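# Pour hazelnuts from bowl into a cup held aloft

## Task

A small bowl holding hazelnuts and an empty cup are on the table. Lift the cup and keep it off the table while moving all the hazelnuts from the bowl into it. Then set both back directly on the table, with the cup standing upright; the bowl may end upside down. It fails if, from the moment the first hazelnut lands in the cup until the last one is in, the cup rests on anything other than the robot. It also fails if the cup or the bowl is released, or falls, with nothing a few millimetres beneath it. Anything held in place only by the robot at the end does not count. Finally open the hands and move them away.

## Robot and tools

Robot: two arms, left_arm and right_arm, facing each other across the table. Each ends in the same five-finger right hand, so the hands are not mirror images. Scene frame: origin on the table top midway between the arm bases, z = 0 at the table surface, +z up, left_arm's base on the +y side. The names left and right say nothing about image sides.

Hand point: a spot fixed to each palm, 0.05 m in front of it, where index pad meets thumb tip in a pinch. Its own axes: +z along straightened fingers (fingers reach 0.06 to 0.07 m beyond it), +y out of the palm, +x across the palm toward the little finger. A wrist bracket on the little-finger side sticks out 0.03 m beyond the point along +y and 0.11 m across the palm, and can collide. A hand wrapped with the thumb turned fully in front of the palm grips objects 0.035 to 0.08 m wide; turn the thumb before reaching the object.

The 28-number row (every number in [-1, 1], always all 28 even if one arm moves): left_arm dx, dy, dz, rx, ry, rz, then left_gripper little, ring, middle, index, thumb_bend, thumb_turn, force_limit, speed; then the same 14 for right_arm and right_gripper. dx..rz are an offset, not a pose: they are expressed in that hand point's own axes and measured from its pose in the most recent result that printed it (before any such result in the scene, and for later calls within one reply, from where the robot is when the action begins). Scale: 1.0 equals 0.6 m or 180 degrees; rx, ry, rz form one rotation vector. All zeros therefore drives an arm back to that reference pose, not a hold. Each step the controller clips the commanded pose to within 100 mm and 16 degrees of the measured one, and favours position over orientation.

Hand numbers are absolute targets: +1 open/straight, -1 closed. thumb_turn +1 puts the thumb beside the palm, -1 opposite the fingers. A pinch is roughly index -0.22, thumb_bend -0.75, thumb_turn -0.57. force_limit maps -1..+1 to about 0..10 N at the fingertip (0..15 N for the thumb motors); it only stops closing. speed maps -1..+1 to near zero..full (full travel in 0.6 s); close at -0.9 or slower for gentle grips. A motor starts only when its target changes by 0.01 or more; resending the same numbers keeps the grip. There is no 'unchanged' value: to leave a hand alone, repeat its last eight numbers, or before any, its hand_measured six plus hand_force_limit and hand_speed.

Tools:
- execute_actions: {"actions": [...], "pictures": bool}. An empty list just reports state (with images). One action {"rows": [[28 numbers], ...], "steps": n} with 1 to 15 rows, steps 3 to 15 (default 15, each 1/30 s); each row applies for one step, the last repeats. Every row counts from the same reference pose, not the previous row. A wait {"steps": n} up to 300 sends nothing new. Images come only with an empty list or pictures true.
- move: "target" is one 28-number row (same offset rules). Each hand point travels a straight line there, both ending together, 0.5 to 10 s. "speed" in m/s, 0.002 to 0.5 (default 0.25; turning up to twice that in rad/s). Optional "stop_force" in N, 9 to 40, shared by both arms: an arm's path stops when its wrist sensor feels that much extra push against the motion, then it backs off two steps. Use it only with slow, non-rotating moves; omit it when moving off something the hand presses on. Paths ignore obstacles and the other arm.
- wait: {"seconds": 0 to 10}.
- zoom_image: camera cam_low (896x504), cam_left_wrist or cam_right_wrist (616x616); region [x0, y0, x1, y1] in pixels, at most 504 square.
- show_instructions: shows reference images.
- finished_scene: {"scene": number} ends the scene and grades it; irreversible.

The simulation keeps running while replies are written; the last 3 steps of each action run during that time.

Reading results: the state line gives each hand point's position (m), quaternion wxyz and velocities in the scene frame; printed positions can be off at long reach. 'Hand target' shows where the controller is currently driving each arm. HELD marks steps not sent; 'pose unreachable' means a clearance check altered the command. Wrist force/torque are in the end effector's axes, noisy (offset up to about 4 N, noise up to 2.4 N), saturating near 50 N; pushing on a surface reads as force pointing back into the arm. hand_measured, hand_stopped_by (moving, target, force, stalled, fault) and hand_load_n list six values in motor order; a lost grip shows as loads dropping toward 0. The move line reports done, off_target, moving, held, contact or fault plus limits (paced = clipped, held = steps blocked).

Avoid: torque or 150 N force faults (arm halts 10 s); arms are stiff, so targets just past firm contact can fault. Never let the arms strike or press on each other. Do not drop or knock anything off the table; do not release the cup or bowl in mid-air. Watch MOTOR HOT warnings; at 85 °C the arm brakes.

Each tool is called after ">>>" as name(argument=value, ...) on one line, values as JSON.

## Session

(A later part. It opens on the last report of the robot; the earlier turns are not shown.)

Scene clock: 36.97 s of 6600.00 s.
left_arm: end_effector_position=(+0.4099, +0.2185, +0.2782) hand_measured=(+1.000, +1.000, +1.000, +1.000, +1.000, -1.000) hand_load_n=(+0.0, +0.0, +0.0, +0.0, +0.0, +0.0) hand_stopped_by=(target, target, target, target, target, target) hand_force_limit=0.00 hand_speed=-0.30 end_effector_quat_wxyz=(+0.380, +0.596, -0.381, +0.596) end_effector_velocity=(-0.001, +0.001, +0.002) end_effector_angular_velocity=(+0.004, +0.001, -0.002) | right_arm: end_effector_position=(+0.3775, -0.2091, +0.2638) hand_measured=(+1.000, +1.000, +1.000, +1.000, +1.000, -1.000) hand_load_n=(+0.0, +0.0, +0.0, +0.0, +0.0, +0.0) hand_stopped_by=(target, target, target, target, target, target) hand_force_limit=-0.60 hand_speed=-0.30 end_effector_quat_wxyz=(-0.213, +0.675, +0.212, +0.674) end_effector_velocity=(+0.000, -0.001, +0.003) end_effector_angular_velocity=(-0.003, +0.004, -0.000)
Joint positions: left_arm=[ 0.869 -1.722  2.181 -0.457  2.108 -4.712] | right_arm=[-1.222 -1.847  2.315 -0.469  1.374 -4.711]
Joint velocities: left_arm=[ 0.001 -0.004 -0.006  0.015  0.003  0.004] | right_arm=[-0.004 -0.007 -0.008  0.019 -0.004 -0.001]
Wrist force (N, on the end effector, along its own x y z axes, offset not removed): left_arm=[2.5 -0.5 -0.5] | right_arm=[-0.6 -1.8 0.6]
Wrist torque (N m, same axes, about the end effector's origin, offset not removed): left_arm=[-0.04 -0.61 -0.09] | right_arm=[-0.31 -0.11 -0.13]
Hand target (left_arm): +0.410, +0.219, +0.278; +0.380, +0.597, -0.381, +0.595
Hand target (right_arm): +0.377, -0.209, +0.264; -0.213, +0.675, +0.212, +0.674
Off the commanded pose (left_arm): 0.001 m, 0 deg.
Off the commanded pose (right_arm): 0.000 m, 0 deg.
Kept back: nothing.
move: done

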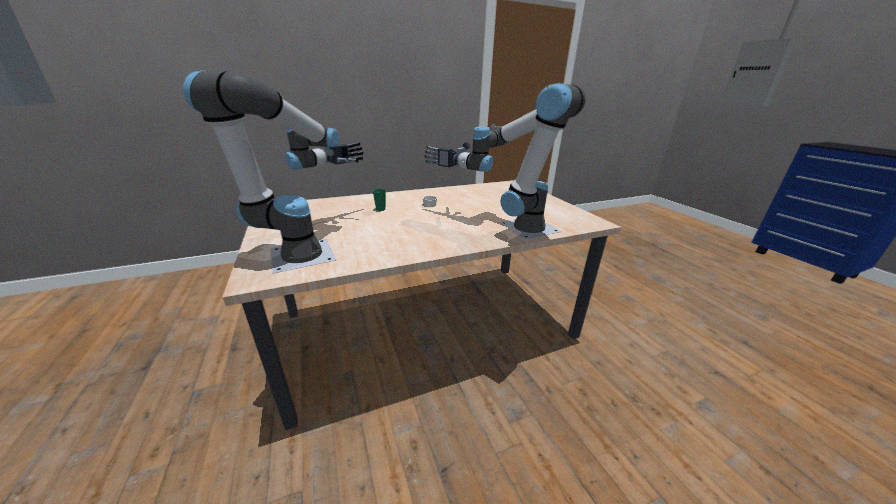

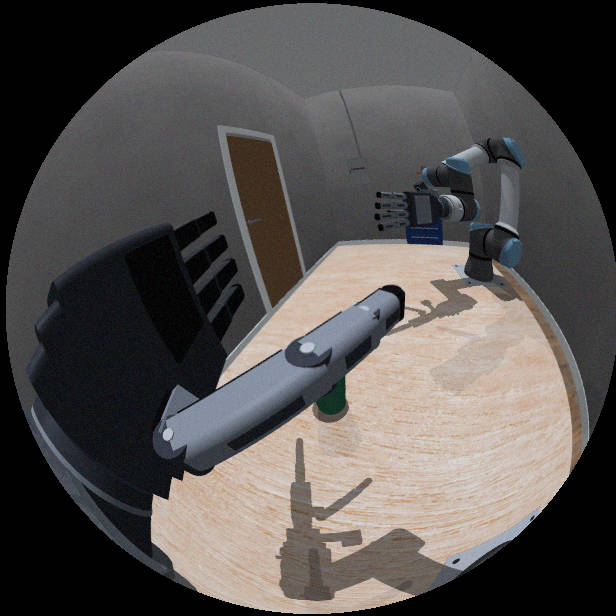

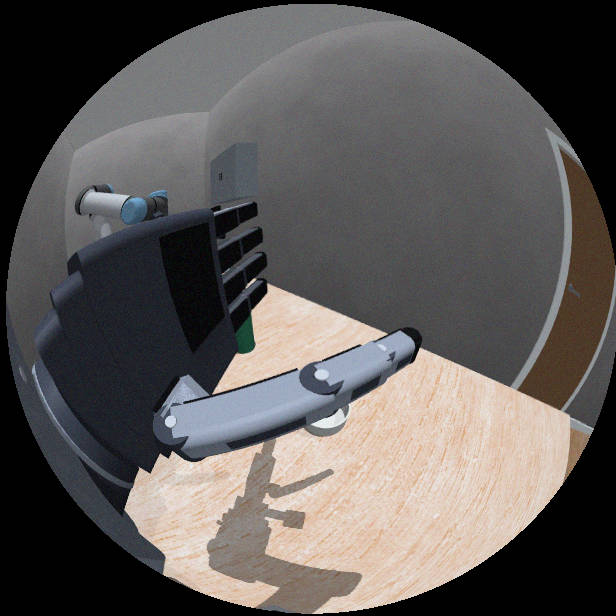

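>>> execute_actions(actions=[])

Scene clock: 37.10 s of 6600.00 s.
left_arm: end_effector_position=(+0.4099, +0.2186, +0.2784) hand_measured=(+1.000, +1.000, +1.000, +1.000, +1.000, -1.000) hand_load_n=(+0.0, +0.0, +0.0, +0.0, +0.0, +0.0) hand_stopped_by=(target, target, target, target, target, target) hand_force_limit=0.00 hand_speed=-0.30 end_effector_quat_wxyz=(+0.380, +0.596, -0.381, +0.595) end_effector_velocity=(+0.000, +0.000, +0.000) end_effector_angular_velocity=(+0.002, +0.000, -0.000) | right_arm: end_effector_position=(+0.3775, -0.2091, +0.2639) hand_measured=(+1.000, +1.000, +1.000, +1.000, +1.000, -1.000) hand_load_n=(+0.0, +0.0, +0.0, +0.0, +0.0, +0.0) hand_stopped_by=(target, target, target, target, target, target) hand_force_limit=-0.60 hand_speed=-0.30 end_effector_quat_wxyz=(-0.213, +0.675, +0.212, +0.674) end_effector_velocity=(+0.000, -0.000, +0.002) end_effector_angular_velocity=(-0.000, -0.001, +0.000)
Joint positions: left_arm=[ 0.869 -1.722  2.18  -0.456  2.108 -4.712] | right_arm=[-1.222 -1.847  2.315 -0.467  1.373 -4.711]
Joint velocities: left_arm=[ 0.001 -0.    -0.002  0.004  0.001  0.001] | right_arm=[-0.002 -0.003 -0.002  0.005 -0.002 -0.   ]
Wrist force (N, on the end effector, along its own x y z axes, offset not removed): left_arm=[2.0 1.5 0.4] | right_arm=[-0.8 0.2 -1.5]
Wrist torque (N m, same axes, about the end effector's origin, offset not removed): left_arm=[0.20 -0.52 0.09] | right_arm=[0.06 0.07 -0.12]
Hand target (left_arm): +0.410, +0.219, +0.278; +0.380, +0.597, -0.381, +0.595
Hand target (right_arm): +0.377, -0.209, +0.264; -0.213, +0.675, +0.212, +0.674
Off the commanded pose (left_arm): 0.000 m, 0 deg.
Off the commanded pose (right_arm): 0.000 m, 0 deg.
Kept back: nothing.
Steps of this call (steps 1 to 4: nothing new was sent). Readings (end_effector_position | what the end effector reports):
1: left_arm (+0.4099, +0.2185, +0.2783) | right_arm (+0.3775, -0.2091, +0.2638) | left_arm hand_measured=(+1.000, +1.000, +1.000, +1.000, +1.000, -1.000) hand_load_n=(+0.0, +0.0, +0.0, +0.0, +0.0, +0.0) hand_stopped_by=(target, target, target, target, target, target) hand_force_limit=0.00 hand_speed=-0.30 | right_arm hand_measured=(+1.000, +1.000, +1.000, +1.000, +1.000, -1.000) hand_load_n=(+0.0, +0.0, +0.0, +0.0, +0.0, +0.0) hand_stopped_by=(target, target, target, target, target, target) hand_force_limit=-0.60 hand_speed=-0.30
2: left_arm (+0.4099, +0.2186, +0.2783) | right_arm (+0.3775, -0.2091, +0.2639) | left_arm hand_measured=(+1.000, +1.000, +1.000, +1.000, +1.000, -1.000) hand_load_n=(+0.0, +0.0, +0.0, +0.0, +0.0, +0.0) hand_stopped_by=(target, target, target, target, target, target) hand_force_limit=0.00 hand_speed=-0.30 | right_arm hand_measured=(+1.000, +1.000, +1.000, +1.000, +1.000, -1.000) hand_load_n=(+0.0, +0.0, +0.0, +0.0, +0.0, +0.0) hand_stopped_by=(target, target, target, target, target, target) hand_force_limit=-0.60 hand_speed=-0.30
4: the state above

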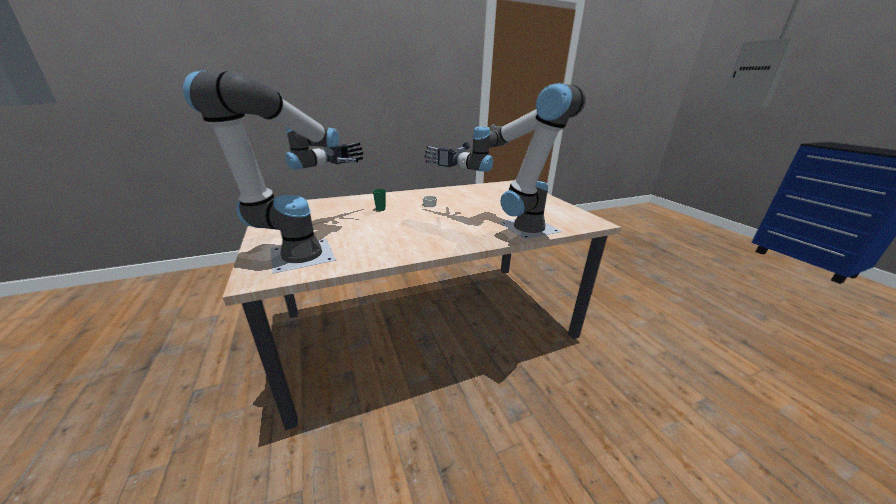

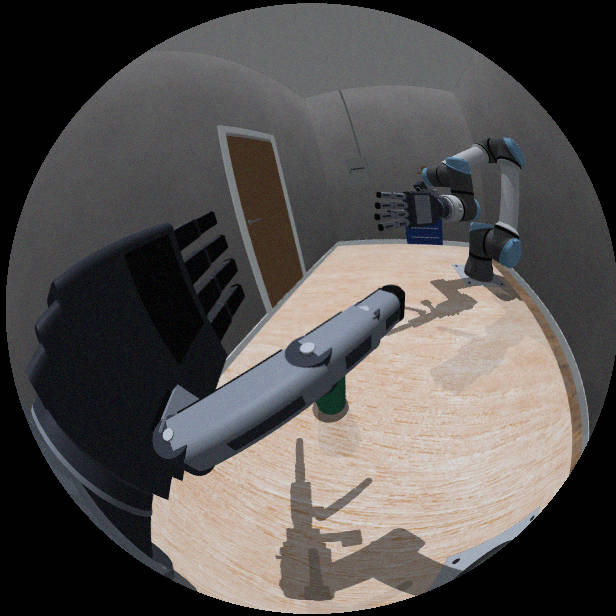

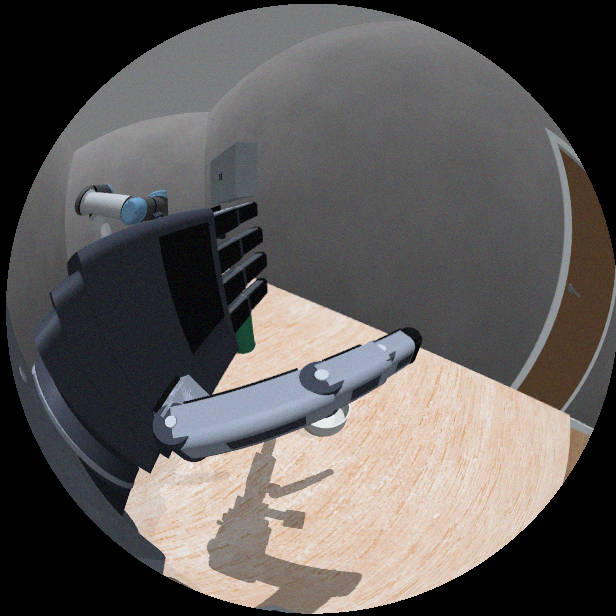

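>>> finished_scene(scene=2)

The scene is finished: the task was done.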